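# Two robots sort capped tubes from tray into racks

## Task

Move each tube from the tray into a rack chosen by the dot on its cap: tubes with an orange dot go in the blue rack and tubes with a white dot go in the green rack. Every tube must be pushed fully down into its slot, and no tube may ever touch the floor, or the task fails. The bottles in the tray must finish upright inside it. The tray must finish resting on the work bench with no part hanging past the edge. Either robot or both may do the work. At the end the grippers must be open and the robots moved away, and anything held in place only by a robot does not count. Neither robot may fall over or finish leaning, or the task fails.

## Robot and tools

Robots: r1 and r2 are identical Hello Robot Stretch 4 units. Each has an omni-wheel base, a lift that slides up a mast, a telescoping arm that reaches forward from the lift, a wrist with yaw, pitch and roll, a two-finger gripper, and four cameras (head, head_left, head_right, wrist). Each is about 1.6 m tall, and its base rim lies within 0.23 m of its base origin. Loose objects may occasionally get a brief nudge from outside.

Frames: each robot has a base frame whose origin is on the floor under the base centre, with x forward, y left and z up. hand_pose (link pinch, a point between the open fingertips) is reported in this frame. With all wrist joints at 0 its axes line up with the base axes, and the printed position may be slightly wrong. The odometry frame is the base frame as it was when the scene started. Each robot reports only in its own frames, so where the robots are relative to each other can only be judged from images, lidar_m and wrist_depth_mm.

execute_actions: "actions" is a list holding one action or nothing. An empty list only returns state and images. An action is an object keyed by "r1" and/or "r2". Under each key you may give "base", "joints" or both, plus optional "pace" and "contact_limits". Alternatively give {"end_of_arm": "enable_torque"} by itself, which restarts wrist or gripper motors that cut out after a torque_fault. Everything in one action starts at the same moment.
- "base" holds exactly one relative move, measured from where the base last reported itself. translate_m is metres forward (+) or back (-), -2 to 2. strafe_m is metres left (+) or right (-) with no turning, -2 to 2. rotate_rad is radians on the spot, counter-clockwise seen from above is +, -3.2 to 3.2.
- "joints" are absolute targets by name, each a single number: lift_m 0 to 1.2 m (±0.004); arm_m 0 to 0.55 m of extension (±0.004); wrist_yaw_rad -1.134 to 4.276 (0 points forward, + turns left, 3.14 is folded back, past 3.4 the arm may block it; ±0.02); wrist_pitch_rad -1.117 to 4.259 (0 level, 1.57 pointing down; ±0.05); wrist_roll_rad -1.117 to 4.259 (0 puts both fingers level, + turns clockwise seen from behind the gripper; ±0.02); gripper_m -0.038 to 0.141 m, the fingertip gap, negative meaning the tips press together (±0.004). A joint target outside its range is clipped and reported; any other bad value or unknown key rejects the whole call and nothing moves.
- "pace": "slow", "default", "fast" or "max". Base speed limits are 0.1/0.3/0.4/0.6 m/s and 1/2/3/4 rad/s; with lift_m above 0.2 at the start of a base move these are lowered, reaching 0.3 m/s and 1 rad/s at lift_m 1.2.
- "contact_limits": {"arm_m": x} with x from 0 (stops at the lightest touch) to 0.75 (hardest push); 0.5 if omitted.
- "cameras": list of camera names such as r1_wrist_camera or r2_head_camera, or "all"; omitted or null gives all, [] gives none. The result images follow the order given on the "pictures" line.
An action runs at most 15 s. Anything left out of an action can still be driving toward an earlier target without the status showing it. If a result reports a stop, later motion calls in the same reply are skipped.

Other tools: wait(seconds 0 to 10) lets time pass and returns state and images. zoom_image(camera, region [x0, y0, x1, y1] in pixels, top-left origin, at most 504 by 504) enlarges part of that camera's latest full image. read_manual returns only licence text. finished_scene(scene) ends the scene for good and reports success; call it only after releasing and backing away.

Result lines: base_status and joint_status tell how each motion ended: done; off_target (stopped short, maybe still pushing); contact_stop_at_<key> (hit something, that part goes slack; a slack lift may sink, slack wheels may roll); limit_stop_at_<name>, including limit_stop_at_tilt (leaning over 6 degrees, lift, arm and wheels slack and ignoring commands) and limit_stop_at_own_body (would hit itself; likely when pitch is below -0.2 and roll is below -0.4 or above 4); time_out; torque_fault (wrist motor limp until enable_torque). on_its_own covers anything not commanded by the call; "held at" there is the held target, not the actual position. joint_positions gives joint values. base_odometry counts wheel rotation, so slip looks like travel; heading runs -3.142 to 3.142, left positive. If turned_by_wheels and turned_by_imu differ by more than about 0.1 rad, the base likely struck something or slid. base_tilt gives forward and right lean in degrees, each with a fixed bias up to about 1.5. motor_effort is percent of maximum, + toward larger joint values, peak in brackets; for wheel_0, wheel_1, wheel_2, + turns the base right. lidar_m gives 12 distances in metres in 30-degree sectors, first straight ahead and going counter-clockwise (4th left, 7th behind, 10th right); "-" means nothing seen or closer than 0.25 m. It sees from about 0.15 m up, sees the other robot, and misses clear objects and thin legs. wrist_depth_mm is a 7 by 7 grid of depths in mm (100 to 2000), from top left.

Gripping: command a gap smaller than the object; a smaller value squeezes harder and pulls the object toward the wrist. Only a shift in gripper_m effort (at commanded values of 0 or above) suggests a hold. If fingertips jam on a surface below, raise the lift. At scene start, lift_m 0.4 together with wrist_yaw_rad 0 unfolds the wrist.

Cameras: calibration lines give K, distortion and T_world_to_cam, which maps the carrying robot's base frame into the camera frame (OpenCV conventions); actual values can be slightly off, more so for the wrist camera on an extended arm.

Avoid: any contact between the robots (bases touching then driving further presses hard and fails the run); carrying one load with both robots, since their travel can differ by about 3 cm per metre; driving or turning with over 1 kg held and arm_m above 0.2; strong pushes or pulls, especially with the gripper high; pressing the gripper into things during base or arm moves (torque_fault); dropping tubes, letting them reach the floor, knocking over bottles or pushing the tray off the bench.

Each tool is called by a JSON object that holds its "name" and its "arguments".

## Session

{"name": "execute_actions", "arguments": {"actions": []}}

Scene clock: 0.00 s.
r1.base_odometry: x=+0.000 y=+0.000 heading=+0.000 (m, m, rad; r1's odometry frame)
r1.turned_by_wheels: +0.000 (rad since the last result)
r1.turned_by_imu: +0.000 (rad since the last result)
r1.base_tilt: forward=+0.9 right=-0.1 (deg)
r1.lidar_m: 4.14 1.31 1.37 1.98 2.27 0.97 0.72 0.70 0.73 1.05 3.33 3.70
r1.base_status: not commanded
r1.joint_positions: lift_m=+0.121 arm_m=+0.000 wrist_yaw_rad=+3.195 wrist_pitch_rad=-0.010 wrist_roll_rad=+0.004 gripper_m=+0.057
r1.joint_status: not commanded
r1.motor_effort: lift_m=+17 arm_m=-1 wrist_yaw_rad=+0 wrist_pitch_rad=-7 wrist_roll_rad=-2 gripper_m=+2 wheel_0=+0 wheel_1=+0 wheel_2=+0 (%)
r1.hand_pose: x=-0.1214 y=+0.0719 z=+0.3021 quat_wxyz=(-0.027, +0.005, +0.002, +1.000) (m; r1's base frame)
r1.wrist_depth_mm: - 144 197 946 1042 1182 1336 / - - 140 917 1042 1160 1308 / - - 138 931 1025 1160 1336 / - 114 139 917 1025 1138 1308 / 164 141 820 904 1008 1138 1308 / 204 750 788 891 960 1098 1229 / 203 732 750 842 778 866 904
r2.base_odometry: x=+0.000 y=+0.000 heading=+0.000 (m, m, rad; r2's odometry frame)
r2.turned_by_wheels: +0.000 (rad since the last result)
r2.turned_by_imu: +0.000 (rad since the last result)
r2.base_tilt: forward=+0.2 right=-0.2 (deg)
r2.lidar_m: 2.05 3.03 3.75 3.87 1.36 1.52 - 1.39 0.86 0.78 0.80 1.00
r2.base_status: not commanded
r2.joint_positions: lift_m=+0.187 arm_m=+0.001 wrist_yaw_rad=+3.126 wrist_pitch_rad=+0.003 wrist_roll_rad=+0.002 gripper_m=+0.057
r2.joint_status: not commanded
r2.motor_effort: lift_m=+19 arm_m=+0 wrist_yaw_rad=+1 wrist_pitch_rad=-7 wrist_roll_rad=+1 gripper_m=-2 wheel_0=+0 wheel_1=+0 wheel_2=+0 (%)
r2.hand_pose: x=-0.1148 y=+0.0918 z=+0.3641 quat_wxyz=(+0.008, -0.001, +0.001, +1.000) (m; r2's base frame)
r2.wrist_depth_mm: - 135 - - - - - / - 126 197 - - - - / - 130 192 - - - - / 134 138 - - - - - / 1708 - - - - - - / 1205 1255 197 1308 199 1281 1366 / 866 809 891 131 891 842 891
pictures: r1_head_camera, r1_head_left_camera, r1_head_right_camera, r1_wrist_camera, r2_head_camera, r2_head_left_camera, r2_head_right_camera, r2_wrist_camera
Images, in order (width x height): r1_head_camera 420x560, r1_head_left_camera 420x672, r1_head_right_camera 420x672, r1_wrist_camera 616x392, r2_head_camera 420x560, r2_head_left_camera 420x672, r2_head_right_camera 420x672, r2_wrist_camera 616x392.

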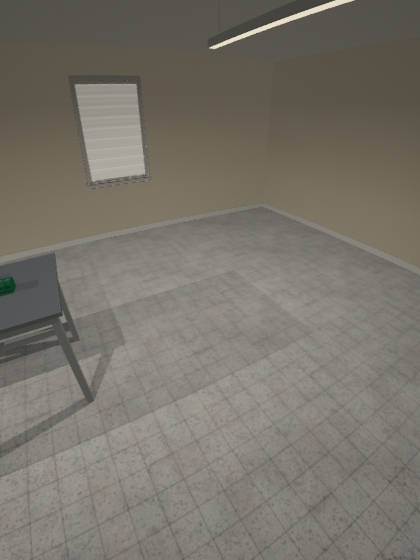

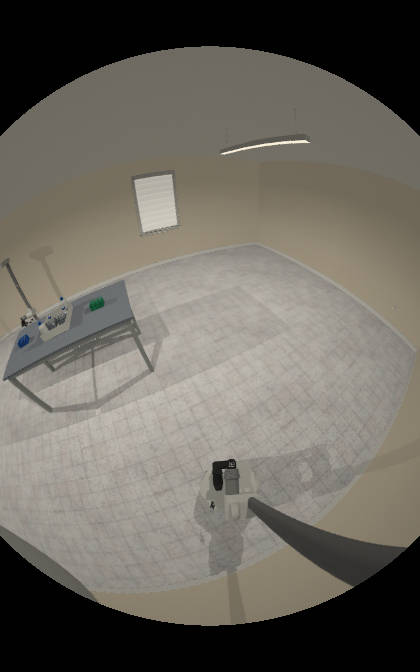

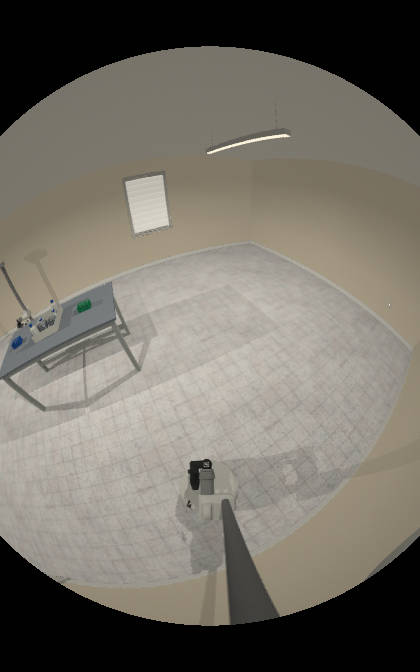

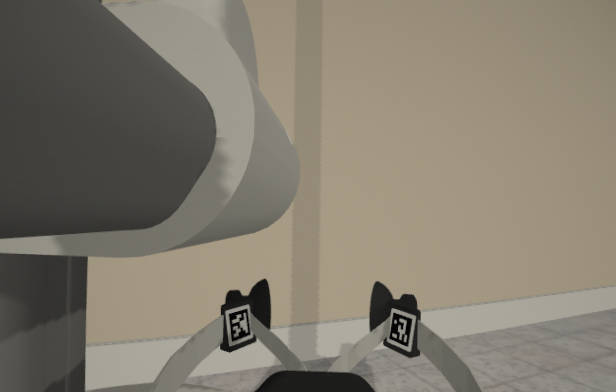

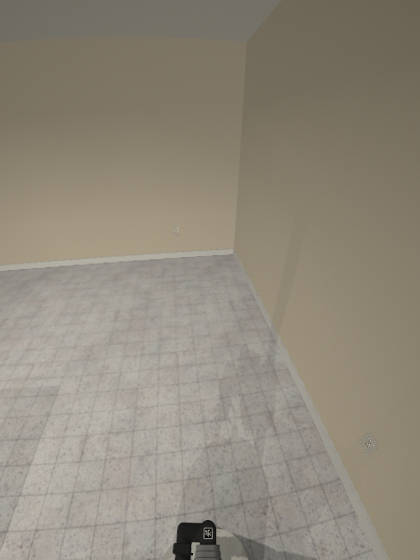

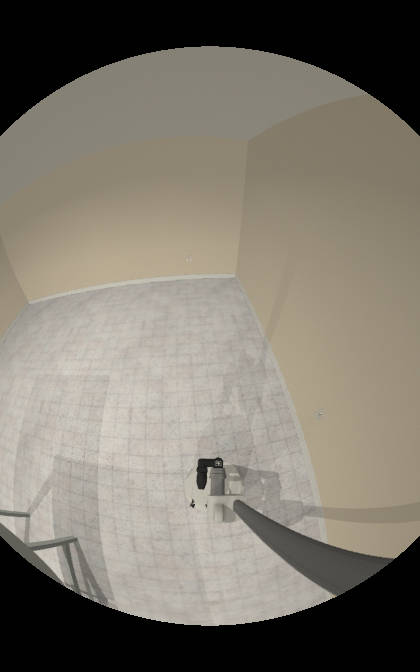

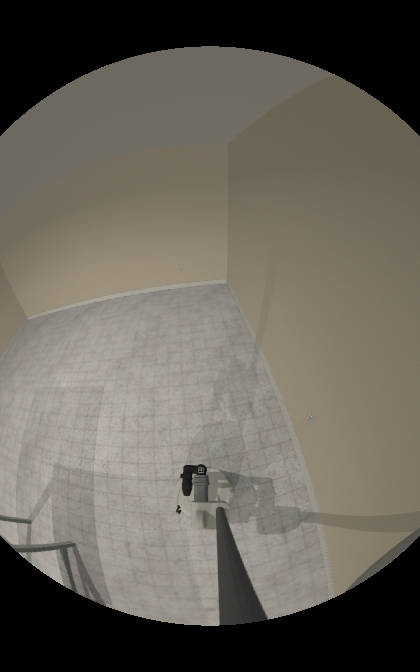

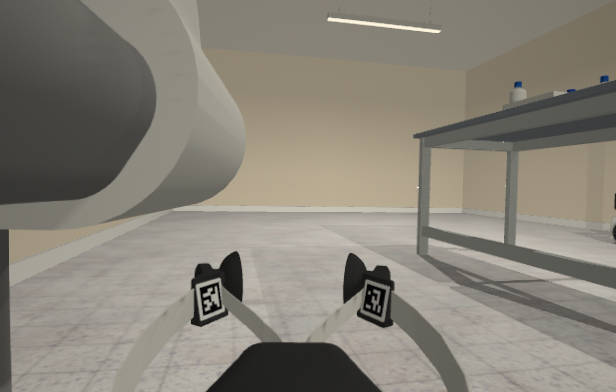

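{"name": "zoom_image", "arguments": {"camera": "r1_head_left_camera", "region": [0, 240, 170, 420]}}

Region (0, 240, 170, 420) of r1_head_left_camera's 420x672 image, scaled by 2.800, with more detail than that image has.

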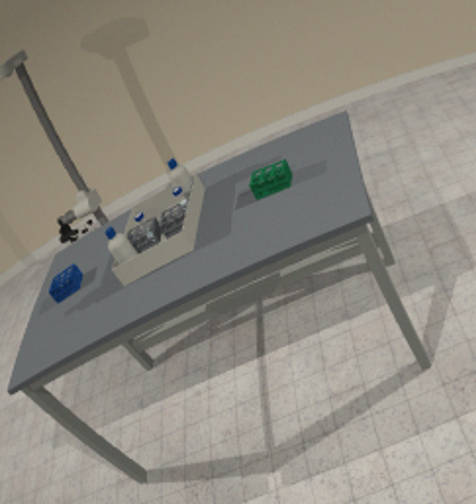

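{"name": "execute_actions", "arguments": {"actions": [{"r1": {"base": {"rotate_rad": 0.468}, "pace": "fast"}, "r2": {"base": {"rotate_rad": 2.4}, "pace": "fast"}}], "cameras": ["r1_head_camera", "r2_head_camera", "r2_head_left_camera"]}}

{"name": "execute_actions", "arguments": {"actions": [{"r1": {"base": {"strafe_m": 0.84}, "pace": "max"}}], "cameras": ["r1_head_camera", "r1_head_left_camera"]}}

Scene clock: 5.63 s.
r1.base_odometry: x=+0.000 y=+0.000 heading=+0.468 (m, m, rad; r1's odometry frame)
r1.turned_by_wheels: +0.468 (rad since the last result)
r1.turned_by_imu: +0.470 (rad since the last result)
r1.base_tilt: forward=+1.0 right=-0.2 (deg)
r1.lidar_m: 1.30 1.33 1.88 2.74 1.01 0.73 0.70 0.72 0.99 2.66 3.64 4.19
r1.base_status: done
r1.joint_positions: lift_m=+0.121 arm_m=+0.000 wrist_yaw_rad=+3.195 wrist_pitch_rad=-0.010 wrist_roll_rad=+0.004 gripper_m=+0.057
r1.joint_status: not commanded
r1.motor_effort: lift_m=+17(17) arm_m=-1(1) wrist_yaw_rad=-2(1) wrist_pitch_rad=-8(7) wrist_roll_rad=-2(1) gripper_m=-3(0) wheel_0=-2(8) wheel_1=-1(7) wheel_2=-1(6) (%)
r1.hand_pose: x=-0.1214 y=+0.0719 z=+0.3021 quat_wxyz=(-0.027, +0.005, +0.002, +1.000) (m; r1's base frame)
r1.wrist_depth_mm: - 144 196 842 820 809 798 / - - 140 831 820 798 798 / - - 138 831 809 798 778 / - 114 139 820 809 788 778 / 164 141 831 809 809 778 759 / 204 842 820 820 788 778 768 / 203 820 732 788 750 759 741
r2.base_odometry: x=+0.000 y=+0.000 heading=+2.400 (m, m, rad; r2's odometry frame)
r2.turned_by_wheels: +2.400 (rad since the last result)
r2.turned_by_imu: +2.433 (rad since the last result)
r2.base_tilt: forward=+0.3 right=-0.2 (deg)
r2.lidar_m: 1.36 2.13 1.92 0.98 0.78 0.78 0.90 1.42 2.98 3.33 3.94 1.48
r2.base_status: done
r2.joint_positions: lift_m=+0.187 arm_m=+0.001 wrist_yaw_rad=+3.126 wrist_pitch_rad=+0.003 wrist_roll_rad=+0.002 gripper_m=+0.057
r2.joint_status: not commanded
r2.motor_effort: lift_m=+19(19) arm_m=+0(0) wrist_yaw_rad=+1(3) wrist_pitch_rad=-7(6) wrist_roll_rad=+0(0) gripper_m=-2(4) wheel_0=+0(9) wheel_1=+0(7) wheel_2=+0(9) (%)
r2.hand_pose: x=-0.1148 y=+0.0918 z=+0.3641 quat_wxyz=(+0.008, -0.001, +0.001, +1.000) (m; r2's base frame)
r2.wrist_depth_mm: - 136 1182 1025 878 778 691 / - 126 198 1025 878 768 691 / - 131 193 1042 878 768 691 / 134 138 1182 1042 878 768 691 / 1921 1576 1229 1025 854 768 683 / 1229 1255 197 1008 199 768 683 / 854 820 878 131 842 750 691
pictures: r1_head_camera, r2_head_camera, r2_head_left_camera
Images, in order (width x height): r1_head_camera 420x560, r2_head_camera 420x560, r2_head_left_camera 420x672.

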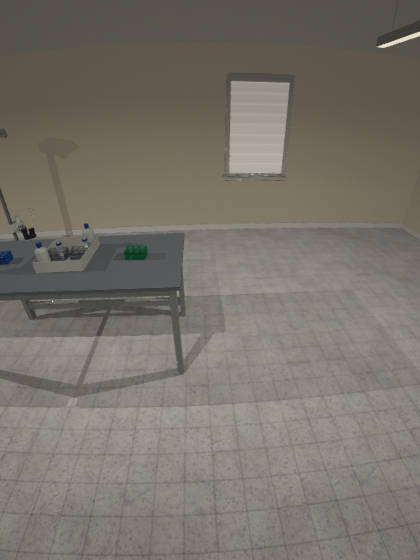

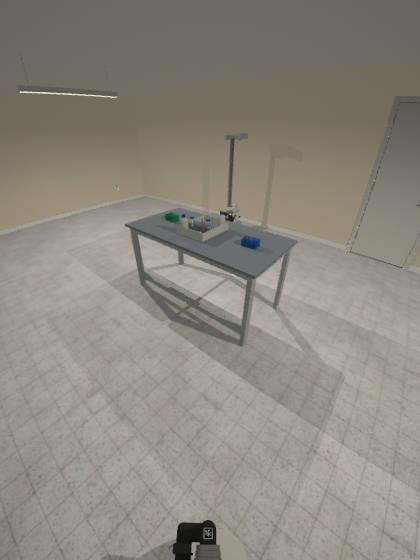

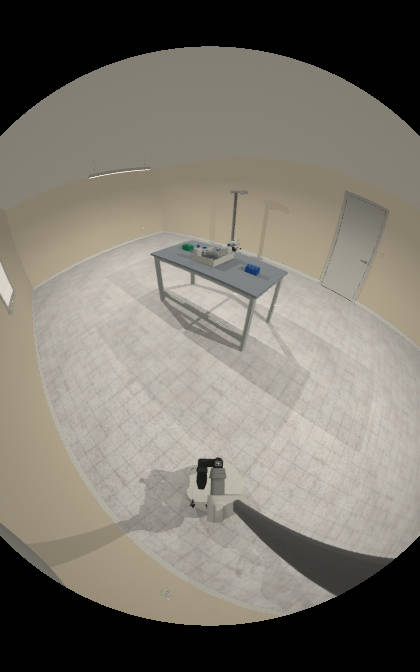

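Scene clock: 8.43 s.
r1.base_odometry: x=-0.379 y=+0.750 heading=+0.468 (m, m, rad; r1's odometry frame)
r1.turned_by_wheels: +0.000 (rad since the last result)
r1.turned_by_imu: +0.000 (rad since the last result)
r1.base_tilt: forward=+0.9 right=-0.1 (deg)
r1.lidar_m: 1.28 1.34 4.58 2.85 1.01 0.71 0.70 0.72 1.00 2.69 4.50 1.33
r1.base_status: done
r1.joint_positions: lift_m=+0.121 arm_m=+0.000 wrist_yaw_rad=+3.195 wrist_pitch_rad=-0.010 wrist_roll_rad=+0.004 gripper_m=+0.057
r1.joint_status: not commanded
r1.motor_effort: lift_m=+16(17) arm_m=-1(1) wrist_yaw_rad=-1(1) wrist_pitch_rad=-8(9) wrist_roll_rad=-2(1) gripper_m=+0(0) wheel_0=+1(11) wheel_1=-3(12) wheel_2=+0(1) (%)
r1.hand_pose: x=-0.1214 y=+0.0719 z=+0.3021 quat_wxyz=(-0.027, +0.005, +0.002, +1.000) (m; r1's base frame)
r1.wrist_depth_mm: - 144 197 842 842 809 798 / - - 140 831 831 798 788 / - - 138 831 820 809 778 / - 115 139 820 809 798 778 / 164 141 842 831 798 788 778 / 204 842 820 809 788 778 768 / 203 831 741 788 759 759 768
r2.base_odometry: x=+0.000 y=+0.000 heading=+2.400 (m, m, rad; r2's odometry frame)
r2.turned_by_wheels: +0.000 (rad since the last result)
r2.turned_by_imu: +0.000 (rad since the last result)
r2.base_tilt: forward=+0.2 right=-0.2 (deg)
r2.lidar_m: 1.30 2.15 1.91 0.96 0.78 0.77 0.87 1.40 3.01 3.29 3.93 1.48
r2.base_status: not commanded
r2.joint_positions: lift_m=+0.187 arm_m=+0.001 wrist_yaw_rad=+3.126 wrist_pitch_rad=+0.003 wrist_roll_rad=+0.002 gripper_m=+0.057
r2.joint_status: not commanded
r2.motor_effort: lift_m=+19(18) arm_m=+0(0) wrist_yaw_rad=+2(1) wrist_pitch_rad=-7(7) wrist_roll_rad=+1(1) gripper_m=-2(2) wheel_0=+0(1) wheel_1=+0(0) wheel_2=+0(0) (%)
r2.hand_pose: x=-0.1148 y=+0.0918 z=+0.3641 quat_wxyz=(+0.008, -0.001, +0.001, +1.000) (m; r2's base frame)
r2.wrist_depth_mm: - 136 1138 1025 891 750 683 / - 126 198 1042 878 768 683 / - 130 192 1042 878 750 691 / 134 138 1182 1042 878 768 683 / 1863 1576 1205 1042 854 768 691 / 1205 1255 197 1025 199 778 691 / 842 809 866 131 831 741 683
pictures: r1_head_camera, r1_head_left_camera
Images, in order (width x height): r1_head_camera 420x560, r1_head_left_camera 420x672.

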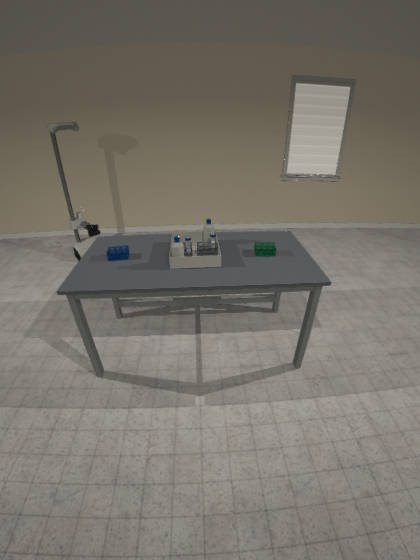

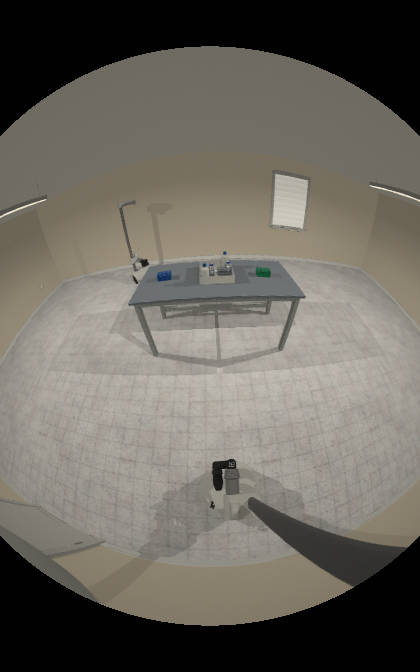

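{"name": "execute_actions", "arguments": {"actions": [{"r1": {"base": {"translate_m": 0.95}, "joints": {"lift_m": 0.9}, "pace": "max"}}], "cameras": ["r1_head_camera"]}}

Scene clock: 13.37 s.
r1.base_odometry: x=+0.469 y=+1.178 heading=+0.468 (m, m, rad; r1's odometry frame)
r1.turned_by_wheels: +0.000 (rad since the last result)
r1.turned_by_imu: +0.003 (rad since the last result)
r1.base_tilt: forward=+0.9 right=-0.2 (deg)
r1.lidar_m: 0.33 0.36 0.48 4.41 2.35 1.72 1.66 1.71 2.36 4.34 0.48 0.34
r1.base_status: done
r1.joint_positions: lift_m=+0.900 arm_m=+0.000 wrist_yaw_rad=+3.195 wrist_pitch_rad=-0.011 wrist_roll_rad=+0.004 gripper_m=+0.057
r1.joint_status: all done
r1.motor_effort: lift_m=+20(24) arm_m=-1(1) wrist_yaw_rad=+0(0) wrist_pitch_rad=-6(8) wrist_roll_rad=-1(2) gripper_m=+0(4) wheel_0=+1(8) wheel_1=+0(9) wheel_2=+1(20) (%)
r1.hand_pose: x=-0.1214 y=+0.0719 z=+1.0811 quat_wxyz=(-0.027, +0.005, +0.002, +1.000) (m; r1's base frame)
r1.wrist_depth_mm: - 145 197 1808 1808 1756 1708 / - - 140 1808 1756 1756 1708 / - - 138 1756 1808 1708 1708 / - 114 139 1756 1756 1708 1708 / 164 141 1756 1808 1756 1708 1661 / 204 1863 1808 1756 1756 1708 1661 / 204 1863 1756 1808 1708 1708 1618
r2.base_odometry: x=+0.000 y=+0.000 heading=+2.400 (m, m, rad; r2's odometry frame)
r2.turned_by_wheels: +0.000 (rad since the last result)
r2.turned_by_imu: +0.000 (rad since the last result)
r2.base_tilt: forward=+0.2 right=-0.2 (deg)
r2.lidar_m: 1.35 2.16 1.93 0.98 0.79 0.78 0.89 1.42 2.98 3.34 3.93 1.49
r2.base_status: not commanded
r2.joint_positions: lift_m=+0.187 arm_m=+0.001 wrist_yaw_rad=+3.126 wrist_pitch_rad=+0.003 wrist_roll_rad=+0.002 gripper_m=+0.057
r2.joint_status: not commanded
r2.motor_effort: lift_m=+19(19) arm_m=+0(0) wrist_yaw_rad=+1(1) wrist_pitch_rad=-7(8) wrist_roll_rad=+1(1) gripper_m=-4(4) wheel_0=+0(0) wheel_1=+0(0) wheel_2=+0(0) (%)
r2.hand_pose: x=-0.1148 y=+0.0918 z=+0.3641 quat_wxyz=(+0.008, -0.001, +0.001, +1.000) (m; r2's base frame)
r2.wrist_depth_mm: - 136 1182 1042 891 768 691 / - 126 197 1025 878 768 676 / - 130 191 1025 878 759 691 / 134 138 1182 1042 878 759 683 / 1863 1537 1229 1025 878 768 683 / 1229 1255 197 1025 199 778 683 / 842 798 891 132 842 741 683
pictures: r1_head_camera
Images, in order (width x height): r1_head_camera 420x560.

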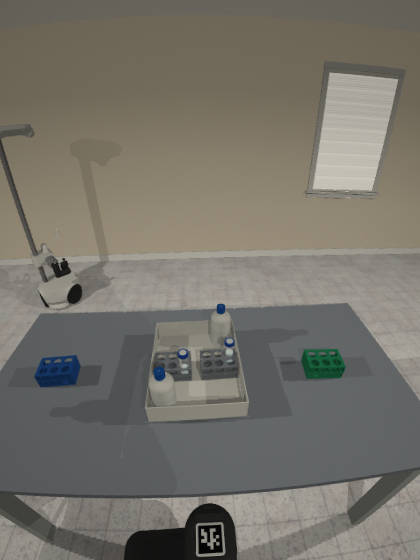

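{"name": "zoom_image", "arguments": {"camera": "r1_head_camera", "region": [130, 295, 270, 430]}}

Region (130, 295, 270, 430) of r1_head_camera's 420x560 image, scaled by 3.600, with more detail than that image has; it fills the top 486 rows of this view, and the rest is white.

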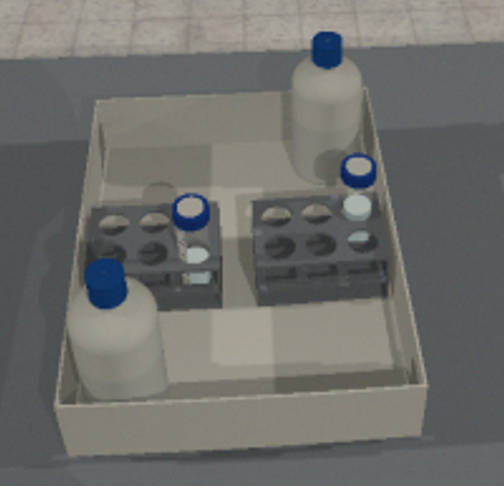

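{"name": "execute_actions", "arguments": {"actions": [{"r1": {"base": {"translate_m": 0.2}, "joints": {"lift_m": 1.15, "wrist_yaw_rad": 0.0, "wrist_pitch_rad": 1.57, "gripper_m": 0.06}, "pace": "fast"}}], "cameras": ["r1_head_camera"]}}

{"name": "execute_actions", "arguments": {"actions": [{"r1": {"joints": {"arm_m": 0.33}, "pace": "fast"}}], "cameras": ["r1_head_camera", "r1_wrist_camera"]}}

Scene clock: 21.37 s.
r1.base_odometry: x=+0.648 y=+1.269 heading=+0.468 (m, m, rad; r1's odometry frame)
r1.turned_by_wheels: +0.000 (rad since the last result)
r1.turned_by_imu: +0.000 (rad since the last result)
r1.base_tilt: forward=+0.9 right=-0.1 (deg)
r1.lidar_m: 0.25 0.25 0.25 0.54 2.62 1.94 1.86 1.94 2.65 0.54 0.25 0.25
r1.base_status: done
r1.joint_positions: lift_m=+1.150 arm_m=+0.000 wrist_yaw_rad=+0.000 wrist_pitch_rad=+1.570 wrist_roll_rad=+0.004 gripper_m=+0.060
r1.joint_status: all done
r1.motor_effort: lift_m=+21(22) arm_m=-1(1) wrist_yaw_rad=-2(8) wrist_pitch_rad=-1(5) wrist_roll_rad=-2(1) gripper_m=+2(5) wheel_0=+1(7) wheel_1=+0(9) wheel_2=+1(16) (%)
r1.hand_pose: x=+0.1715 y=-0.0874 z=+1.0395 quat_wxyz=(+0.707, +0.001, +0.707, -0.001) (m; r1's base frame)
r1.wrist_depth_mm: 530 389 517 512 508 508 492 / 525 418 517 504 500 504 500 / 521 521 512 508 504 496 496 / 525 517 512 508 500 496 492 / 521 512 508 504 500 492 488 / 1308 1308 1060 1042 1078 1255 1229 / 1281 1281 1255 723 1229 1229 1229
r2.base_odometry: x=+0.000 y=+0.000 heading=+2.400 (m, m, rad; r2's odometry frame)
r2.turned_by_wheels: +0.000 (rad since the last result)
r2.turned_by_imu: +0.000 (rad since the last result)
r2.base_tilt: forward=+0.2 right=-0.2 (deg)
r2.lidar_m: 1.34 2.14 1.91 0.95 0.79 0.77 0.88 1.42 2.99 3.30 3.94 1.48
r2.base_status: not commanded
r2.joint_positions: lift_m=+0.187 arm_m=+0.001 wrist_yaw_rad=+3.126 wrist_pitch_rad=+0.003 wrist_roll_rad=+0.002 gripper_m=+0.057
r2.joint_status: not commanded
r2.motor_effort: lift_m=+18(19) arm_m=+0(0) wrist_yaw_rad=+2(1) wrist_pitch_rad=-7(7) wrist_roll_rad=+0(1) gripper_m=-4(1) wheel_0=+0(0) wheel_1=+0(0) wheel_2=+0(0) (%)
r2.hand_pose: x=-0.1148 y=+0.0918 z=+0.3641 quat_wxyz=(+0.008, -0.001, +0.001, +1.000) (m; r2's base frame)
r2.wrist_depth_mm: - 135 1160 1025 878 759 691 / - 127 197 1025 878 768 683 / - 131 191 1042 891 768 691 / 134 138 1182 1025 878 768 683 / 1863 1576 1229 1042 866 768 683 / 1229 1229 198 1008 200 778 691 / 854 809 891 131 842 741 691
pictures: r1_head_camera
Images, in order (width x height): r1_head_camera 420x560.

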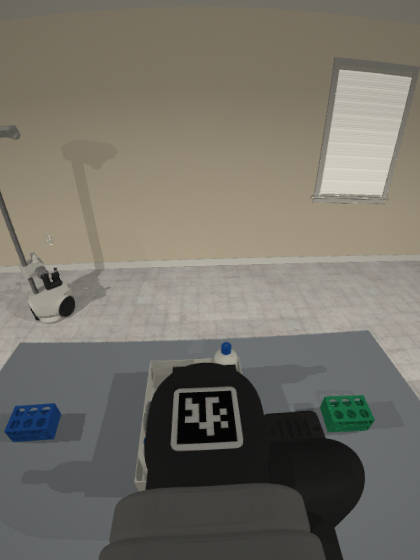

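Scene clock: 23.13 s.
r1.base_odometry: x=+0.648 y=+1.269 heading=+0.468 (m, m, rad; r1's odometry frame)
r1.turned_by_wheels: +0.000 (rad since the last result)
r1.turned_by_imu: +0.000 (rad since the last result)
r1.base_tilt: forward=+1.0 right=-0.1 (deg)
r1.lidar_m: 0.25 0.25 0.25 0.57 2.63 1.92 1.86 1.94 2.65 0.56 0.25 0.25
r1.base_status: not commanded
r1.joint_positions: lift_m=+1.150 arm_m=+0.329 wrist_yaw_rad=+0.000 wrist_pitch_rad=+1.570 wrist_roll_rad=+0.004 gripper_m=+0.060
r1.joint_status: all done
r1.motor_effort: lift_m=+20(20) arm_m=+5(5) wrist_yaw_rad=+0(1) wrist_pitch_rad=+0(0) wrist_roll_rad=-1(1) gripper_m=-4(2) wheel_0=+1(1) wheel_1=+0(0) wheel_2=+1(1) (%)
r1.hand_pose: x=+0.5003 y=-0.0874 z=+1.0395 quat_wxyz=(+0.707, +0.001, +0.707, -0.001) (m; r1's base frame)
r1.wrist_depth_mm: 530 525 517 512 508 500 496 / 525 500 504 364 500 500 492 / 521 512 508 500 500 496 492 / 521 480 504 473 500 492 488 / 517 462 496 492 492 492 445 / 512 462 455 496 492 488 480 / 512 362 442 480 488 484 480
r2.base_odometry: x=+0.000 y=+0.000 heading=+2.400 (m, m, rad; r2's odometry frame)
r2.turned_by_wheels: +0.000 (rad since the last result)
r2.turned_by_imu: +0.000 (rad since the last result)
r2.base_tilt: forward=+0.2 right=-0.2 (deg)
r2.lidar_m: 1.33 2.15 1.89 0.96 0.77 0.78 0.89 1.40 3.00 3.32 3.92 1.51
r2.base_status: not commanded
r2.joint_positions: lift_m=+0.187 arm_m=+0.001 wrist_yaw_rad=+3.126 wrist_pitch_rad=+0.003 wrist_roll_rad=+0.002 gripper_m=+0.057
r2.joint_status: not commanded
r2.motor_effort: lift_m=+19(18) arm_m=+0(0) wrist_yaw_rad=+2(2) wrist_pitch_rad=-7(7) wrist_roll_rad=+0(0) gripper_m=-1(2) wheel_0=+0(0) wheel_1=+0(0) wheel_2=+0(0) (%)
r2.hand_pose: x=-0.1148 y=+0.0918 z=+0.3641 quat_wxyz=(+0.008, -0.001, +0.001, +1.000) (m; r2's base frame)
r2.wrist_depth_mm: - 136 1182 1025 891 768 691 / - 126 198 1025 891 759 691 / - 131 192 1008 878 778 683 / 135 138 1182 1008 891 768 683 / 1921 1618 1229 1042 866 768 676 / 1205 1255 198 1008 199 768 691 / 842 788 878 131 831 741 683
pictures: r1_head_camera, r1_wrist_camera
camera_calibration (this result's frames):
r1_wrist_camera: T_world_to_cam=[[0.0415177, -0.998915, -0.0210967, -0.0841955], [-0.998389, -0.0406598, -0.0395828, 0.603434], [0.038682, 0.0227061, -0.998994, 1.24349], [0, 0, 0, 1]] pos_world=[0.557857, -0.0878034, 1.26435]
Images, in order (width x height): r1_head_camera 420x560, r1_wrist_camera 616x392.

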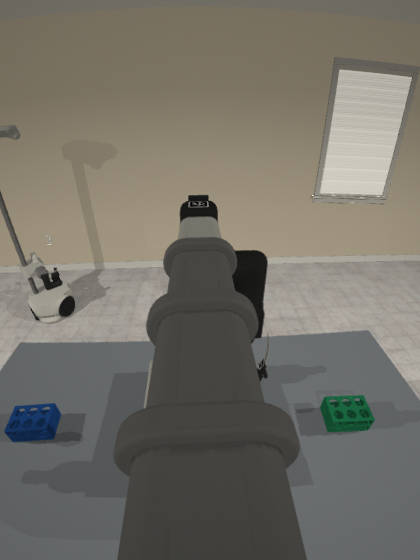

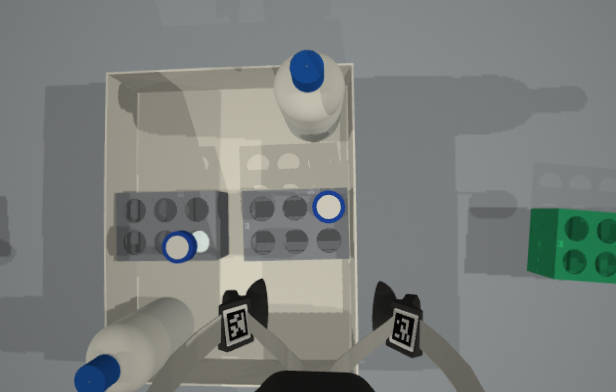

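{"name": "execute_actions", "arguments": {"actions": [{"r1": {"base": {"strafe_m": -0.012}, "joints": {"arm_m": 0.39, "lift_m": 1.04, "gripper_m": 0.075}, "pace": "fast"}}], "cameras": ["r1_wrist_camera"]}}

Scene clock: 27.53 s.
r1.base_odometry: x=+0.653 y=+1.258 heading=+0.468 (m, m, rad; r1's odometry frame)
r1.turned_by_wheels: +0.000 (rad since the last result)
r1.turned_by_imu: -0.001 (rad since the last result)
r1.base_tilt: forward=+0.9 right=+0.0 (deg)
r1.lidar_m: 0.25 0.25 0.25 0.55 2.63 1.95 1.86 1.93 2.65 0.55 0.25 0.25
r1.base_status: done
r1.joint_positions: lift_m=+1.040 arm_m=+0.389 wrist_yaw_rad=+0.000 wrist_pitch_rad=+1.570 wrist_roll_rad=+0.004 gripper_m=+0.075
r1.joint_status: all done
r1.motor_effort: lift_m=+14(16) arm_m=+5(6) wrist_yaw_rad=-1(0) wrist_pitch_rad=+0(2) wrist_roll_rad=-1(1) gripper_m=-4(8) wheel_0=+1(13) wheel_1=-3(6) wheel_2=+0(5) (%)
r1.hand_pose: x=+0.5603 y=-0.0874 z=+0.9300 quat_wxyz=(+0.707, +0.001, +0.707, -0.001) (m; r1's base frame)
r1.wrist_depth_mm: 415 407 404 397 394 392 387 / 410 407 402 258 394 389 384 / 382 399 397 255 389 387 382 / 382 399 397 392 389 384 382 / 355 389 384 373 384 382 379 / 338 336 329 355 384 379 375 / 370 389 387 327 384 377 375
r2.base_odometry: x=+0.000 y=+0.000 heading=+2.400 (m, m, rad; r2's odometry frame)
r2.turned_by_wheels: +0.000 (rad since the last result)
r2.turned_by_imu: +0.000 (rad since the last result)
r2.base_tilt: forward=+0.2 right=-0.2 (deg)
r2.lidar_m: 1.35 2.13 1.91 0.96 0.79 0.74 0.87 1.39 2.99 3.31 3.94 1.48
r2.base_status: not commanded
r2.joint_positions: lift_m=+0.187 arm_m=+0.001 wrist_yaw_rad=+3.126 wrist_pitch_rad=+0.003 wrist_roll_rad=+0.002 gripper_m=+0.057
r2.joint_status: not commanded
r2.motor_effort: lift_m=+19(19) arm_m=+0(0) wrist_yaw_rad=+0(1) wrist_pitch_rad=-7(7) wrist_roll_rad=+1(0) gripper_m=-4(4) wheel_0=+0(0) wheel_1=+0(0) wheel_2=+0(0) (%)
r2.hand_pose: x=-0.1148 y=+0.0918 z=+0.3641 quat_wxyz=(+0.008, -0.001, +0.001, +1.000) (m; r2's base frame)
r2.wrist_depth_mm: - 135 1160 1008 891 768 691 / - 126 198 1025 878 768 676 / - 131 192 1025 891 768 683 / 134 138 1160 1025 891 768 683 / 1863 1576 1182 1025 866 768 691 / 1182 1255 197 1025 199 778 691 / 842 809 866 131 831 741 683
pictures: r1_wrist_camera
camera_calibration (this result's frames):
r1_wrist_camera: T_world_to_cam=[[0.0414509, -0.998918, -0.0211003, -0.0889551], [-0.998395, -0.040595, -0.0394957, 0.658923], [0.0385964, 0.0227036, -0.998997, 1.13186], [0, 0, 0, 1]] pos_world=[0.617867, -0.0878072, 1.15487]
Images, in order (width x height): r1_wrist_camera 616x392.

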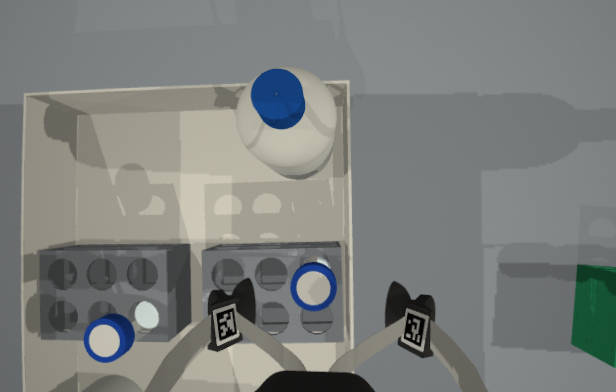

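{"name": "execute_actions", "arguments": {"actions": [{"r1": {"joints": {"lift_m": 0.982}, "pace": "default"}}], "cameras": ["r1_wrist_camera"]}}

{"name": "execute_actions", "arguments": {"actions": [{"r1": {"joints": {"gripper_m": 0.012}, "pace": "default"}}], "cameras": ["r1_wrist_camera"]}}

Scene clock: 29.90 s.
r1.base_odometry: x=+0.653 y=+1.258 heading=+0.468 (m, m, rad; r1's odometry frame)
r1.turned_by_wheels: +0.000 (rad since the last result)
r1.turned_by_imu: +0.000 (rad since the last result)
r1.base_tilt: forward=+1.0 right=-0.2 (deg)
r1.lidar_m: 0.25 0.25 0.25 0.56 2.61 1.95 1.85 1.95 2.65 0.57 0.26 0.25
r1.base_status: not commanded
r1.joint_positions: lift_m=+0.982 arm_m=+0.389 wrist_yaw_rad=+0.000 wrist_pitch_rad=+1.570 wrist_roll_rad=+0.004 gripper_m=+0.075
r1.joint_status: all done
r1.motor_effort: lift_m=+14(14) arm_m=+5(5) wrist_yaw_rad=+0(1) wrist_pitch_rad=-1(1) wrist_roll_rad=-1(2) gripper_m=-6(3) wheel_0=+1(1) wheel_1=-3(3) wheel_2=+0(0) (%)
r1.hand_pose: x=+0.5603 y=-0.0874 z=+0.8720 quat_wxyz=(+0.707, +0.001, +0.707, -0.001) (m; r1's base frame)
r1.wrist_depth_mm: 351 347 343 338 336 332 330 / 330 312 198 191 336 332 329 / 343 342 336 208 332 329 327 / 343 340 338 330 330 329 324 / 324 332 327 325 329 327 324 / 278 291 270 208 253 324 320 / 219 286 300 266 324 322 319
r2.base_odometry: x=+0.000 y=+0.000 heading=+2.400 (m, m, rad; r2's odometry frame)
r2.turned_by_wheels: +0.000 (rad since the last result)
r2.turned_by_imu: +0.000 (rad since the last result)
r2.base_tilt: forward=+0.2 right=-0.2 (deg)
r2.lidar_m: 1.34 2.14 1.94 0.97 0.78 0.78 0.85 1.41 3.00 3.34 3.96 1.46
r2.base_status: not commanded
r2.joint_positions: lift_m=+0.187 arm_m=+0.001 wrist_yaw_rad=+3.126 wrist_pitch_rad=+0.003 wrist_roll_rad=+0.002 gripper_m=+0.057
r2.joint_status: not commanded
r2.motor_effort: lift_m=+18(19) arm_m=+0(0) wrist_yaw_rad=+1(1) wrist_pitch_rad=-7(7) wrist_roll_rad=+1(1) gripper_m=-3(4) wheel_0=+0(0) wheel_1=+0(0) wheel_2=+0(0) (%)
r2.hand_pose: x=-0.1148 y=+0.0918 z=+0.3641 quat_wxyz=(+0.008, -0.001, +0.001, +1.000) (m; r2's base frame)
r2.wrist_depth_mm: - 136 1160 1042 878 759 683 / - 127 198 1042 878 768 683 / - 130 192 1042 878 768 683 / 134 138 1205 1025 878 768 699 / 1863 1576 1229 1025 866 768 691 / 1229 1205 198 1008 200 768 691 / 854 798 878 131 854 750 691
pictures: r1_wrist_camera
camera_calibration (this result's frames):
r1_wrist_camera: T_world_to_cam=[[0.0414511, -0.998918, -0.0211003, -0.0901788], [-0.998395, -0.0405951, -0.0394959, 0.656636], [0.0385966, 0.0227036, -0.998997, 1.07394], [0, 0, 0, 1]] pos_world=[0.617869, -0.0878072, 1.09689]
Images, in order (width x height): r1_wrist_camera 616x392.

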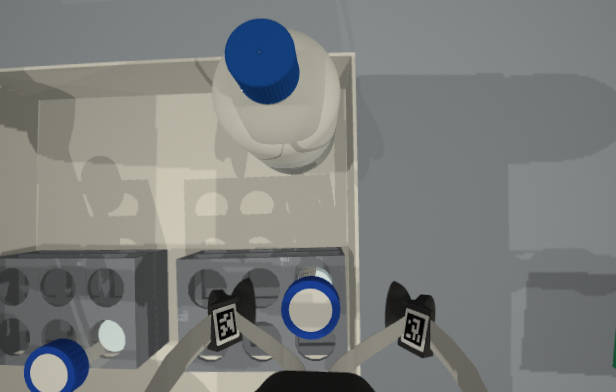

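Scene clock: 31.33 s.
r1.base_odometry: x=+0.653 y=+1.258 heading=+0.468 (m, m, rad; r1's odometry frame)
r1.turned_by_wheels: +0.000 (rad since the last result)
r1.turned_by_imu: +0.000 (rad since the last result)
r1.base_tilt: forward=+1.0 right=+0.0 (deg)
r1.lidar_m: 0.25 0.25 0.25 0.56 2.63 1.92 1.85 1.93 2.65 0.55 0.25 0.25
r1.base_status: not commanded
r1.joint_positions: lift_m=+0.982 arm_m=+0.389 wrist_yaw_rad=+0.000 wrist_pitch_rad=+1.570 wrist_roll_rad=+0.004 gripper_m=+0.012
r1.joint_status: all done
r1.motor_effort: lift_m=+14(14) arm_m=+5(5) wrist_yaw_rad=-1(1) wrist_pitch_rad=-1(0) wrist_roll_rad=-2(2) gripper_m=-10(8) wheel_0=+1(1) wheel_1=-3(3) wheel_2=+0(0) (%)
r1.hand_pose: x=+0.5603 y=-0.0874 z=+0.8720 quat_wxyz=(+0.707, +0.001, +0.707, -0.001) (m; r1's base frame)
r1.wrist_depth_mm: 353 347 345 338 334 332 330 / 332 312 198 190 334 330 329 / 342 340 338 208 332 329 325 / 342 342 336 330 329 325 325 / 325 336 329 301 329 325 324 / 279 290 271 201 253 324 322 / 220 286 271 266 322 320 320
r2.base_odometry: x=+0.000 y=+0.000 heading=+2.400 (m, m, rad; r2's odometry frame)
r2.turned_by_wheels: +0.000 (rad since the last result)
r2.turned_by_imu: +0.000 (rad since the last result)
r2.base_tilt: forward=+0.2 right=-0.2 (deg)
r2.lidar_m: 1.34 2.16 1.94 0.94 0.78 0.77 0.85 1.40 3.00 3.32 3.93 1.48
r2.base_status: not commanded
r2.joint_positions: lift_m=+0.187 arm_m=+0.001 wrist_yaw_rad=+3.126 wrist_pitch_rad=+0.003 wrist_roll_rad=+0.002 gripper_m=+0.057
r2.joint_status: not commanded
r2.motor_effort: lift_m=+19(19) arm_m=+0(0) wrist_yaw_rad=+2(2) wrist_pitch_rad=-7(7) wrist_roll_rad=+0(1) gripper_m=-3(4) wheel_0=+0(0) wheel_1=+0(0) wheel_2=+0(0) (%)
r2.hand_pose: x=-0.1148 y=+0.0918 z=+0.3641 quat_wxyz=(+0.008, -0.001, +0.001, +1.000) (m; r2's base frame)
r2.wrist_depth_mm: - 136 1182 1042 891 778 691 / - 126 197 1025 878 759 691 / - 131 192 1042 866 778 683 / 134 138 1182 1025 891 768 683 / 1921 1576 1229 1042 866 778 683 / 1229 1229 197 1025 199 768 683 / 831 820 878 131 842 750 676
pictures: r1_wrist_camera
camera_calibration (this result's frames):
r1_wrist_camera: T_world_to_cam=[[0.0414509, -0.998918, -0.0211003, -0.0901787], [-0.998395, -0.0405949, -0.0394959, 0.656636], [0.0385966, 0.0227036, -0.998997, 1.07394], [0, 0, 0, 1]] pos_world=[0.61787, -0.0878072, 1.09689]
Images, in order (width x height): r1_wrist_camera 616x392.

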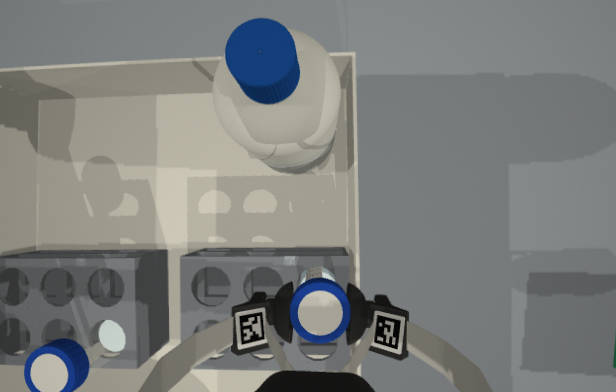

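{"name": "execute_actions", "arguments": {"actions": [{"r1": {"joints": {"lift_m": 1.09}, "pace": "fast"}}], "cameras": ["r1_wrist_camera"]}}

{"name": "execute_actions", "arguments": {"actions": [{"r1": {"base": {"strafe_m": -0.30}, "joints": {"arm_m": 0.378}, "pace": "default"}}], "cameras": ["r1_wrist_camera", "r1_head_camera"]}}

Scene clock: 34.57 s.
r1.base_odometry: x=+0.653 y=+1.258 heading=+0.468 (m, m, rad; r1's odometry frame)
r1.turned_by_wheels: +0.000 (rad since the last result)
r1.turned_by_imu: +0.000 (rad since the last result)
r1.base_tilt: forward=+1.0 right=-0.1 (deg)
r1.lidar_m: 0.25 0.25 0.25 0.55 2.63 1.93 1.86 1.95 2.64 0.57 0.25 0.25
r1.base_status: not commanded
r1.joint_positions: lift_m=+1.090 arm_m=+0.389 wrist_yaw_rad=+0.000 wrist_pitch_rad=+1.570 wrist_roll_rad=+0.004 gripper_m=+0.012
r1.joint_status: all done
r1.motor_effort: lift_m=+21(23) arm_m=+5(5) wrist_yaw_rad=+0(1) wrist_pitch_rad=+0(0) wrist_roll_rad=-2(1) gripper_m=-9(9) wheel_0=+1(1) wheel_1=-3(3) wheel_2=+0(0) (%)
r1.hand_pose: x=+0.5603 y=-0.0874 z=+0.9795 quat_wxyz=(+0.707, +0.001, +0.707, -0.001) (m; r1's base frame)
r1.wrist_depth_mm: 466 459 452 449 445 439 436 / 462 459 452 449 442 439 433 / 459 452 445 301 439 436 430 / 462 452 442 439 436 436 427 / 452 415 413 407 439 430 427 / 452 387 382 202 433 430 402 / 449 427 436 433 427 424 421
r2.base_odometry: x=+0.000 y=+0.000 heading=+2.400 (m, m, rad; r2's odometry frame)
r2.turned_by_wheels: +0.000 (rad since the last result)
r2.turned_by_imu: +0.000 (rad since the last result)
r2.base_tilt: forward=+0.2 right=-0.2 (deg)
r2.lidar_m: 1.36 2.14 1.91 0.96 0.78 0.77 0.87 1.41 3.01 3.32 3.97 1.46
r2.base_status: not commanded
r2.joint_positions: lift_m=+0.187 arm_m=+0.001 wrist_yaw_rad=+3.126 wrist_pitch_rad=+0.003 wrist_roll_rad=+0.002 gripper_m=+0.057
r2.joint_status: not commanded
r2.motor_effort: lift_m=+19(19) arm_m=+0(0) wrist_yaw_rad=+2(2) wrist_pitch_rad=-7(6) wrist_roll_rad=+1(0) gripper_m=-3(1) wheel_0=+0(1) wheel_1=+0(0) wheel_2=+0(0) (%)
r2.hand_pose: x=-0.1148 y=+0.0918 z=+0.3641 quat_wxyz=(+0.008, -0.001, +0.001, +1.000) (m; r2's base frame)
r2.wrist_depth_mm: - 136 1182 1025 878 759 683 / - 126 198 1025 878 768 683 / - 130 192 1042 866 768 691 / 134 138 1182 1025 878 759 683 / 1921 1618 1205 1042 878 768 691 / 1205 1229 197 1025 199 768 683 / 854 809 866 131 831 750 691
pictures: r1_wrist_camera
camera_calibration (this result's frames):
r1_wrist_camera: T_world_to_cam=[[0.0414498, -0.998918, -0.0211026, -0.0879079], [-0.998397, -0.040595, -0.0394392, 0.660813], [0.0385399, 0.0227036, -0.998999, 1.18132], [0, 0, 0, 1]] pos_world=[0.61787, -0.0878072, 1.20435]
Images, in order (width x height): r1_wrist_camera 616x392.

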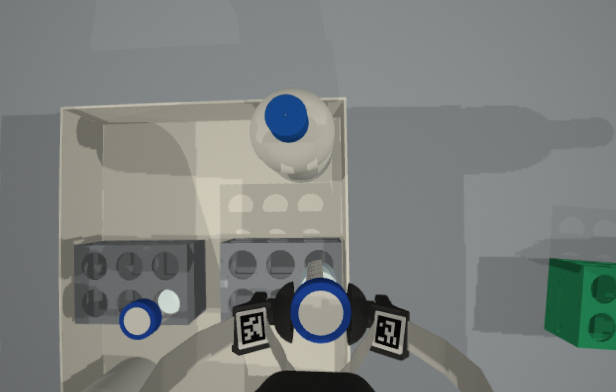

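Scene clock: 36.90 s.
r1.base_odometry: x=+0.789 y=+0.990 heading=+0.468 (m, m, rad; r1's odometry frame)
r1.turned_by_wheels: +0.000 (rad since the last result)
r1.turned_by_imu: +0.000 (rad since the last result)
r1.base_tilt: forward=+1.0 right=-0.1 (deg)
r1.lidar_m: 0.25 0.25 0.25 0.57 2.62 1.93 1.86 1.95 2.66 4.04 0.25 0.25
r1.base_status: done
r1.joint_positions: lift_m=+1.090 arm_m=+0.379 wrist_yaw_rad=+0.000 wrist_pitch_rad=+1.570 wrist_roll_rad=+0.004 gripper_m=+0.012
r1.joint_status: all done
r1.motor_effort: lift_m=+20(20) arm_m=-5(6) wrist_yaw_rad=+0(1) wrist_pitch_rad=+1(2) wrist_roll_rad=-1(2) gripper_m=-12(12) wheel_0=+0(13) wheel_1=-2(7) wheel_2=+0(2) (%)
r1.hand_pose: x=+0.5500 y=-0.0874 z=+0.9795 quat_wxyz=(+0.707, +0.001, +0.707, -0.001) (m; r1's base frame)
r1.wrist_depth_mm: 466 459 455 449 445 436 436 / 459 455 452 449 445 436 433 / 387 455 452 445 442 436 430 / 455 452 449 442 439 439 430 / 392 449 445 439 436 430 430 / 421 445 439 202 373 430 427 / 445 445 439 433 430 424 421
r2.base_odometry: x=+0.000 y=+0.000 heading=+2.400 (m, m, rad; r2's odometry frame)
r2.turned_by_wheels: +0.000 (rad since the last result)
r2.turned_by_imu: +0.000 (rad since the last result)
r2.base_tilt: forward=+0.2 right=-0.2 (deg)
r2.lidar_m: 1.33 2.15 1.92 0.99 0.79 0.77 0.87 1.42 3.01 3.33 3.91 1.46
r2.base_status: not commanded
r2.joint_positions: lift_m=+0.187 arm_m=+0.001 wrist_yaw_rad=+3.126 wrist_pitch_rad=+0.003 wrist_roll_rad=+0.002 gripper_m=+0.057
r2.joint_status: not commanded
r2.motor_effort: lift_m=+19(19) arm_m=+0(0) wrist_yaw_rad=+1(1) wrist_pitch_rad=-6(7) wrist_roll_rad=+1(1) gripper_m=-2(4) wheel_0=+0(0) wheel_1=+0(0) wheel_2=+0(0) (%)
r2.hand_pose: x=-0.1148 y=+0.0918 z=+0.3641 quat_wxyz=(+0.008, -0.001, +0.001, +1.000) (m; r2's base frame)
r2.wrist_depth_mm: - 135 1138 1025 866 768 683 / - 127 198 1025 878 768 676 / - 130 192 1042 891 768 691 / 134 138 1182 1025 891 768 683 / 1863 1576 1229 1042 854 768 683 / 1205 1255 198 1008 199 778 691 / 866 809 866 131 854 741 691
pictures: r1_head_camera, r1_wrist_camera
camera_calibration (this result's frames):
r1_wrist_camera: T_world_to_cam=[[0.0413853, -0.99892, -0.0211052, -0.087446], [-0.998402, -0.0405319, -0.0393765, 0.650544], [0.0384785, 0.0227011, -0.999002, 1.18175], [0, 0, 0, 1]] pos_world=[0.607652, -0.0878109, 1.20434]
Images, in order (width x height): r1_head_camera 420x560, r1_wrist_camera 616x392.

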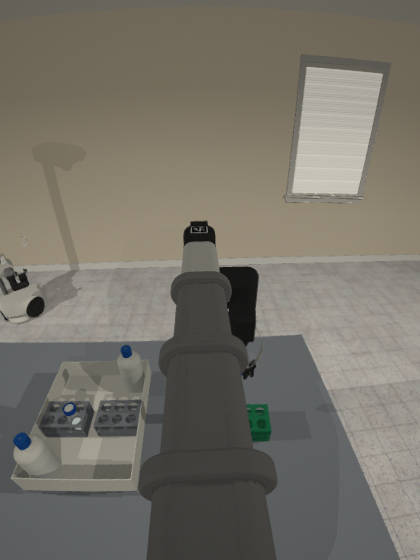

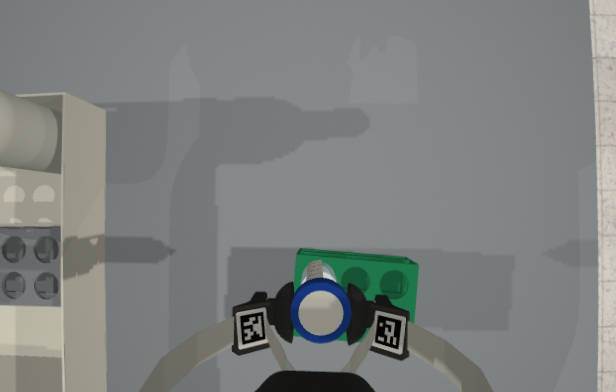

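{"name": "zoom_image", "arguments": {"camera": "r1_wrist_camera", "region": [220, 220, 440, 380]}}

Region (220, 220, 440, 380) of r1_wrist_camera's 616x392 image, scaled by 2.291; it fills the top 367 rows of this view, and the rest is white.

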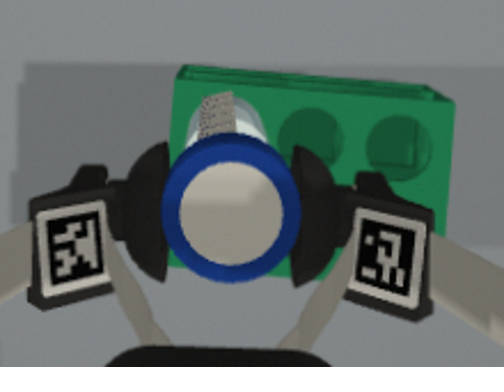

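{"name": "execute_actions", "arguments": {"actions": [{"r1": {"joints": {"arm_m": 0.365, "lift_m": 1.05}, "pace": "default"}}], "cameras": ["r1_wrist_camera"]}}

Scene clock: 39.47 s.
r1.base_odometry: x=+0.789 y=+0.990 heading=+0.468 (m, m, rad; r1's odometry frame)
r1.turned_by_wheels: +0.000 (rad since the last result)
r1.turned_by_imu: +0.000 (rad since the last result)
r1.base_tilt: forward=+1.0 right=-0.1 (deg)
r1.lidar_m: 0.25 0.25 0.25 0.54 2.61 1.95 1.86 1.93 2.64 4.04 0.25 0.25
r1.base_status: not commanded
r1.joint_positions: lift_m=+1.050 arm_m=+0.366 wrist_yaw_rad=+0.000 wrist_pitch_rad=+1.570 wrist_roll_rad=+0.004 gripper_m=+0.012
r1.joint_status: all done
r1.motor_effort: lift_m=+14(21) arm_m=-5(4) wrist_yaw_rad=+0(0) wrist_pitch_rad=+0(0) wrist_roll_rad=-1(2) gripper_m=-11(8) wheel_0=+0(0) wheel_1=-2(2) wheel_2=+0(0) (%)
r1.hand_pose: x=+0.5370 y=-0.0874 z=+0.9400 quat_wxyz=(+0.707, +0.001, +0.707, -0.001) (m; r1's base frame)
r1.wrist_depth_mm: 427 418 415 410 404 399 394 / 384 418 413 410 404 399 397 / 368 413 410 404 399 397 392 / 387 413 410 402 399 394 392 / 366 410 404 399 394 392 392 / 382 407 404 202 332 389 387 / 389 407 402 394 389 387 384
r2.base_odometry: x=+0.000 y=+0.000 heading=+2.400 (m, m, rad; r2's odometry frame)
r2.turned_by_wheels: +0.000 (rad since the last result)
r2.turned_by_imu: +0.000 (rad since the last result)
r2.base_tilt: forward=+0.2 right=-0.2 (deg)
r2.lidar_m: 1.34 2.16 1.92 0.96 0.77 0.78 0.87 1.41 2.99 3.30 3.94 1.47
r2.base_status: not commanded
r2.joint_positions: lift_m=+0.187 arm_m=+0.001 wrist_yaw_rad=+3.126 wrist_pitch_rad=+0.003 wrist_roll_rad=+0.002 gripper_m=+0.057
r2.joint_status: not commanded
r2.motor_effort: lift_m=+19(19) arm_m=+0(0) wrist_yaw_rad=+1(1) wrist_pitch_rad=-7(6) wrist_roll_rad=+1(1) gripper_m=-3(1) wheel_0=-1(0) wheel_1=+0(0) wheel_2=+0(0) (%)
r2.hand_pose: x=-0.1148 y=+0.0918 z=+0.3641 quat_wxyz=(+0.008, -0.001, +0.001, +1.000) (m; r2's base frame)
r2.wrist_depth_mm: - 136 1182 1042 878 759 691 / - 126 198 1042 891 768 676 / - 130 192 1025 878 768 683 / 134 138 1182 1025 878 778 683 / 1863 1618 1205 1060 854 768 691 / 1229 1229 198 1008 199 768 691 / 854 809 866 131 854 741 691
pictures: r1_wrist_camera
camera_calibration (this result's frames):
r1_wrist_camera: T_world_to_cam=[[0.0413161, -0.998923, -0.0211103, -0.0876978], [-0.99841, -0.0404653, -0.0392533, 0.63586], [0.0383568, 0.0226985, -0.999006, 1.14288], [0, 0, 0, 1]] pos_world=[0.594635, -0.0878147, 1.16485]
Images, in order (width x height): r1_wrist_camera 616x392.

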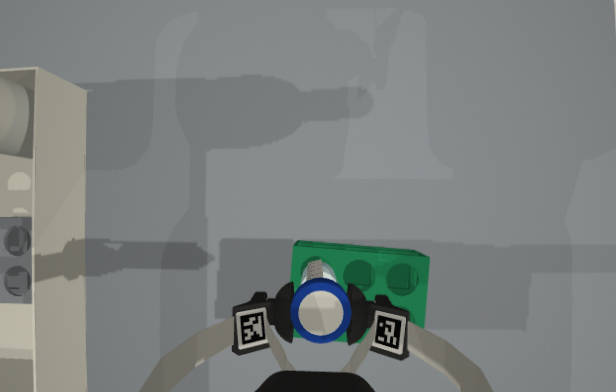

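{"name": "zoom_image", "arguments": {"camera": "r1_wrist_camera", "region": [230, 220, 450, 360]}}

Region (230, 220, 450, 360) of r1_wrist_camera's 616x392 image, scaled by 2.291; it fills the top 321 rows of this view, and the rest is white.

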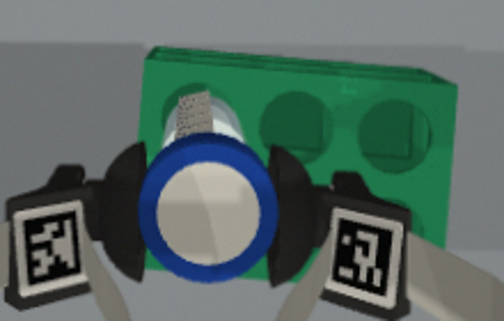

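{"name": "execute_actions", "arguments": {"actions": [{"r1": {"joints": {"lift_m": 1.0}, "pace": "slow"}}], "cameras": ["r1_wrist_camera"]}}

Scene clock: 42.03 s.
r1.base_odometry: x=+0.789 y=+0.990 heading=+0.468 (m, m, rad; r1's odometry frame)
r1.turned_by_wheels: +0.000 (rad since the last result)
r1.turned_by_imu: +0.000 (rad since the last result)
r1.base_tilt: forward=+1.0 right=-0.1 (deg)
r1.lidar_m: 0.25 0.25 0.25 0.56 2.64 1.94 1.86 1.93 2.66 4.03 0.25 0.25
r1.base_status: not commanded
r1.joint_positions: lift_m=+1.000 arm_m=+0.366 wrist_yaw_rad=+0.000 wrist_pitch_rad=+1.570 wrist_roll_rad=+0.004 gripper_m=+0.012
r1.joint_status: all done
r1.motor_effort: lift_m=+14(16) arm_m=-6(6) wrist_yaw_rad=+0(0) wrist_pitch_rad=-1(1) wrist_roll_rad=-2(1) gripper_m=-13(9) wheel_0=+0(0) wheel_1=-2(2) wheel_2=+0(0) (%)
r1.hand_pose: x=+0.5370 y=-0.0874 z=+0.8900 quat_wxyz=(+0.707, +0.001, +0.707, -0.001) (m; r1's base frame)
r1.wrist_depth_mm: 370 368 362 357 353 351 347 / 368 366 362 357 353 349 345 / 357 362 359 355 351 345 345 / 357 362 355 353 349 345 343 / 357 359 355 347 347 343 342 / 353 355 353 201 286 342 340 / 349 355 349 289 283 338 338
r2.base_odometry: x=+0.000 y=+0.000 heading=+2.400 (m, m, rad; r2's odometry frame)
r2.turned_by_wheels: +0.000 (rad since the last result)
r2.turned_by_imu: +0.000 (rad since the last result)
r2.base_tilt: forward=+0.2 right=-0.2 (deg)
r2.lidar_m: 1.35 2.16 1.91 0.99 0.79 0.78 0.87 1.43 3.00 3.31 3.93 1.50
r2.base_status: not commanded
r2.joint_positions: lift_m=+0.187 arm_m=+0.001 wrist_yaw_rad=+3.126 wrist_pitch_rad=+0.003 wrist_roll_rad=+0.002 gripper_m=+0.057
r2.joint_status: not commanded
r2.motor_effort: lift_m=+19(19) arm_m=+0(0) wrist_yaw_rad=+2(2) wrist_pitch_rad=-7(7) wrist_roll_rad=+0(0) gripper_m=-3(2) wheel_0=-1(0) wheel_1=+0(0) wheel_2=+0(0) (%)
r2.hand_pose: x=-0.1148 y=+0.0918 z=+0.3641 quat_wxyz=(+0.008, -0.001, +0.001, +1.000) (m; r2's base frame)
r2.wrist_depth_mm: - 136 1138 1025 878 759 676 / - 126 198 1042 878 768 676 / - 131 192 1042 878 768 683 / 134 138 1182 1042 891 768 691 / 1863 1576 1205 1025 866 778 691 / 1229 1255 198 1025 198 768 676 / 842 809 878 131 842 750 691
pictures: r1_wrist_camera
camera_calibration (this result's frames):
r1_wrist_camera: T_world_to_cam=[[0.0413161, -0.998923, -0.0211103, -0.0887528], [-0.99841, -0.0404653, -0.0392534, 0.633897], [0.0383569, 0.0226985, -0.999006, 1.09295], [0, 0, 0, 1]] pos_world=[0.594633, -0.0878147, 1.11487]
Images, in order (width x height): r1_wrist_camera 616x392.

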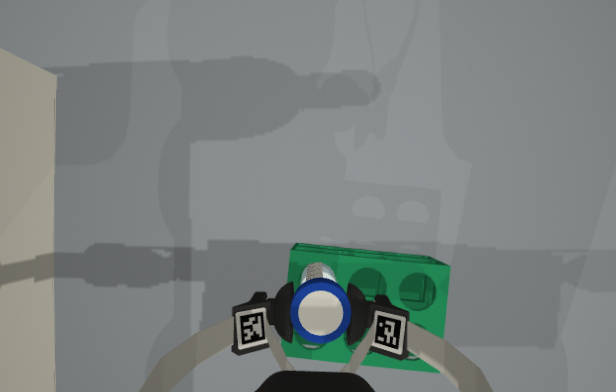

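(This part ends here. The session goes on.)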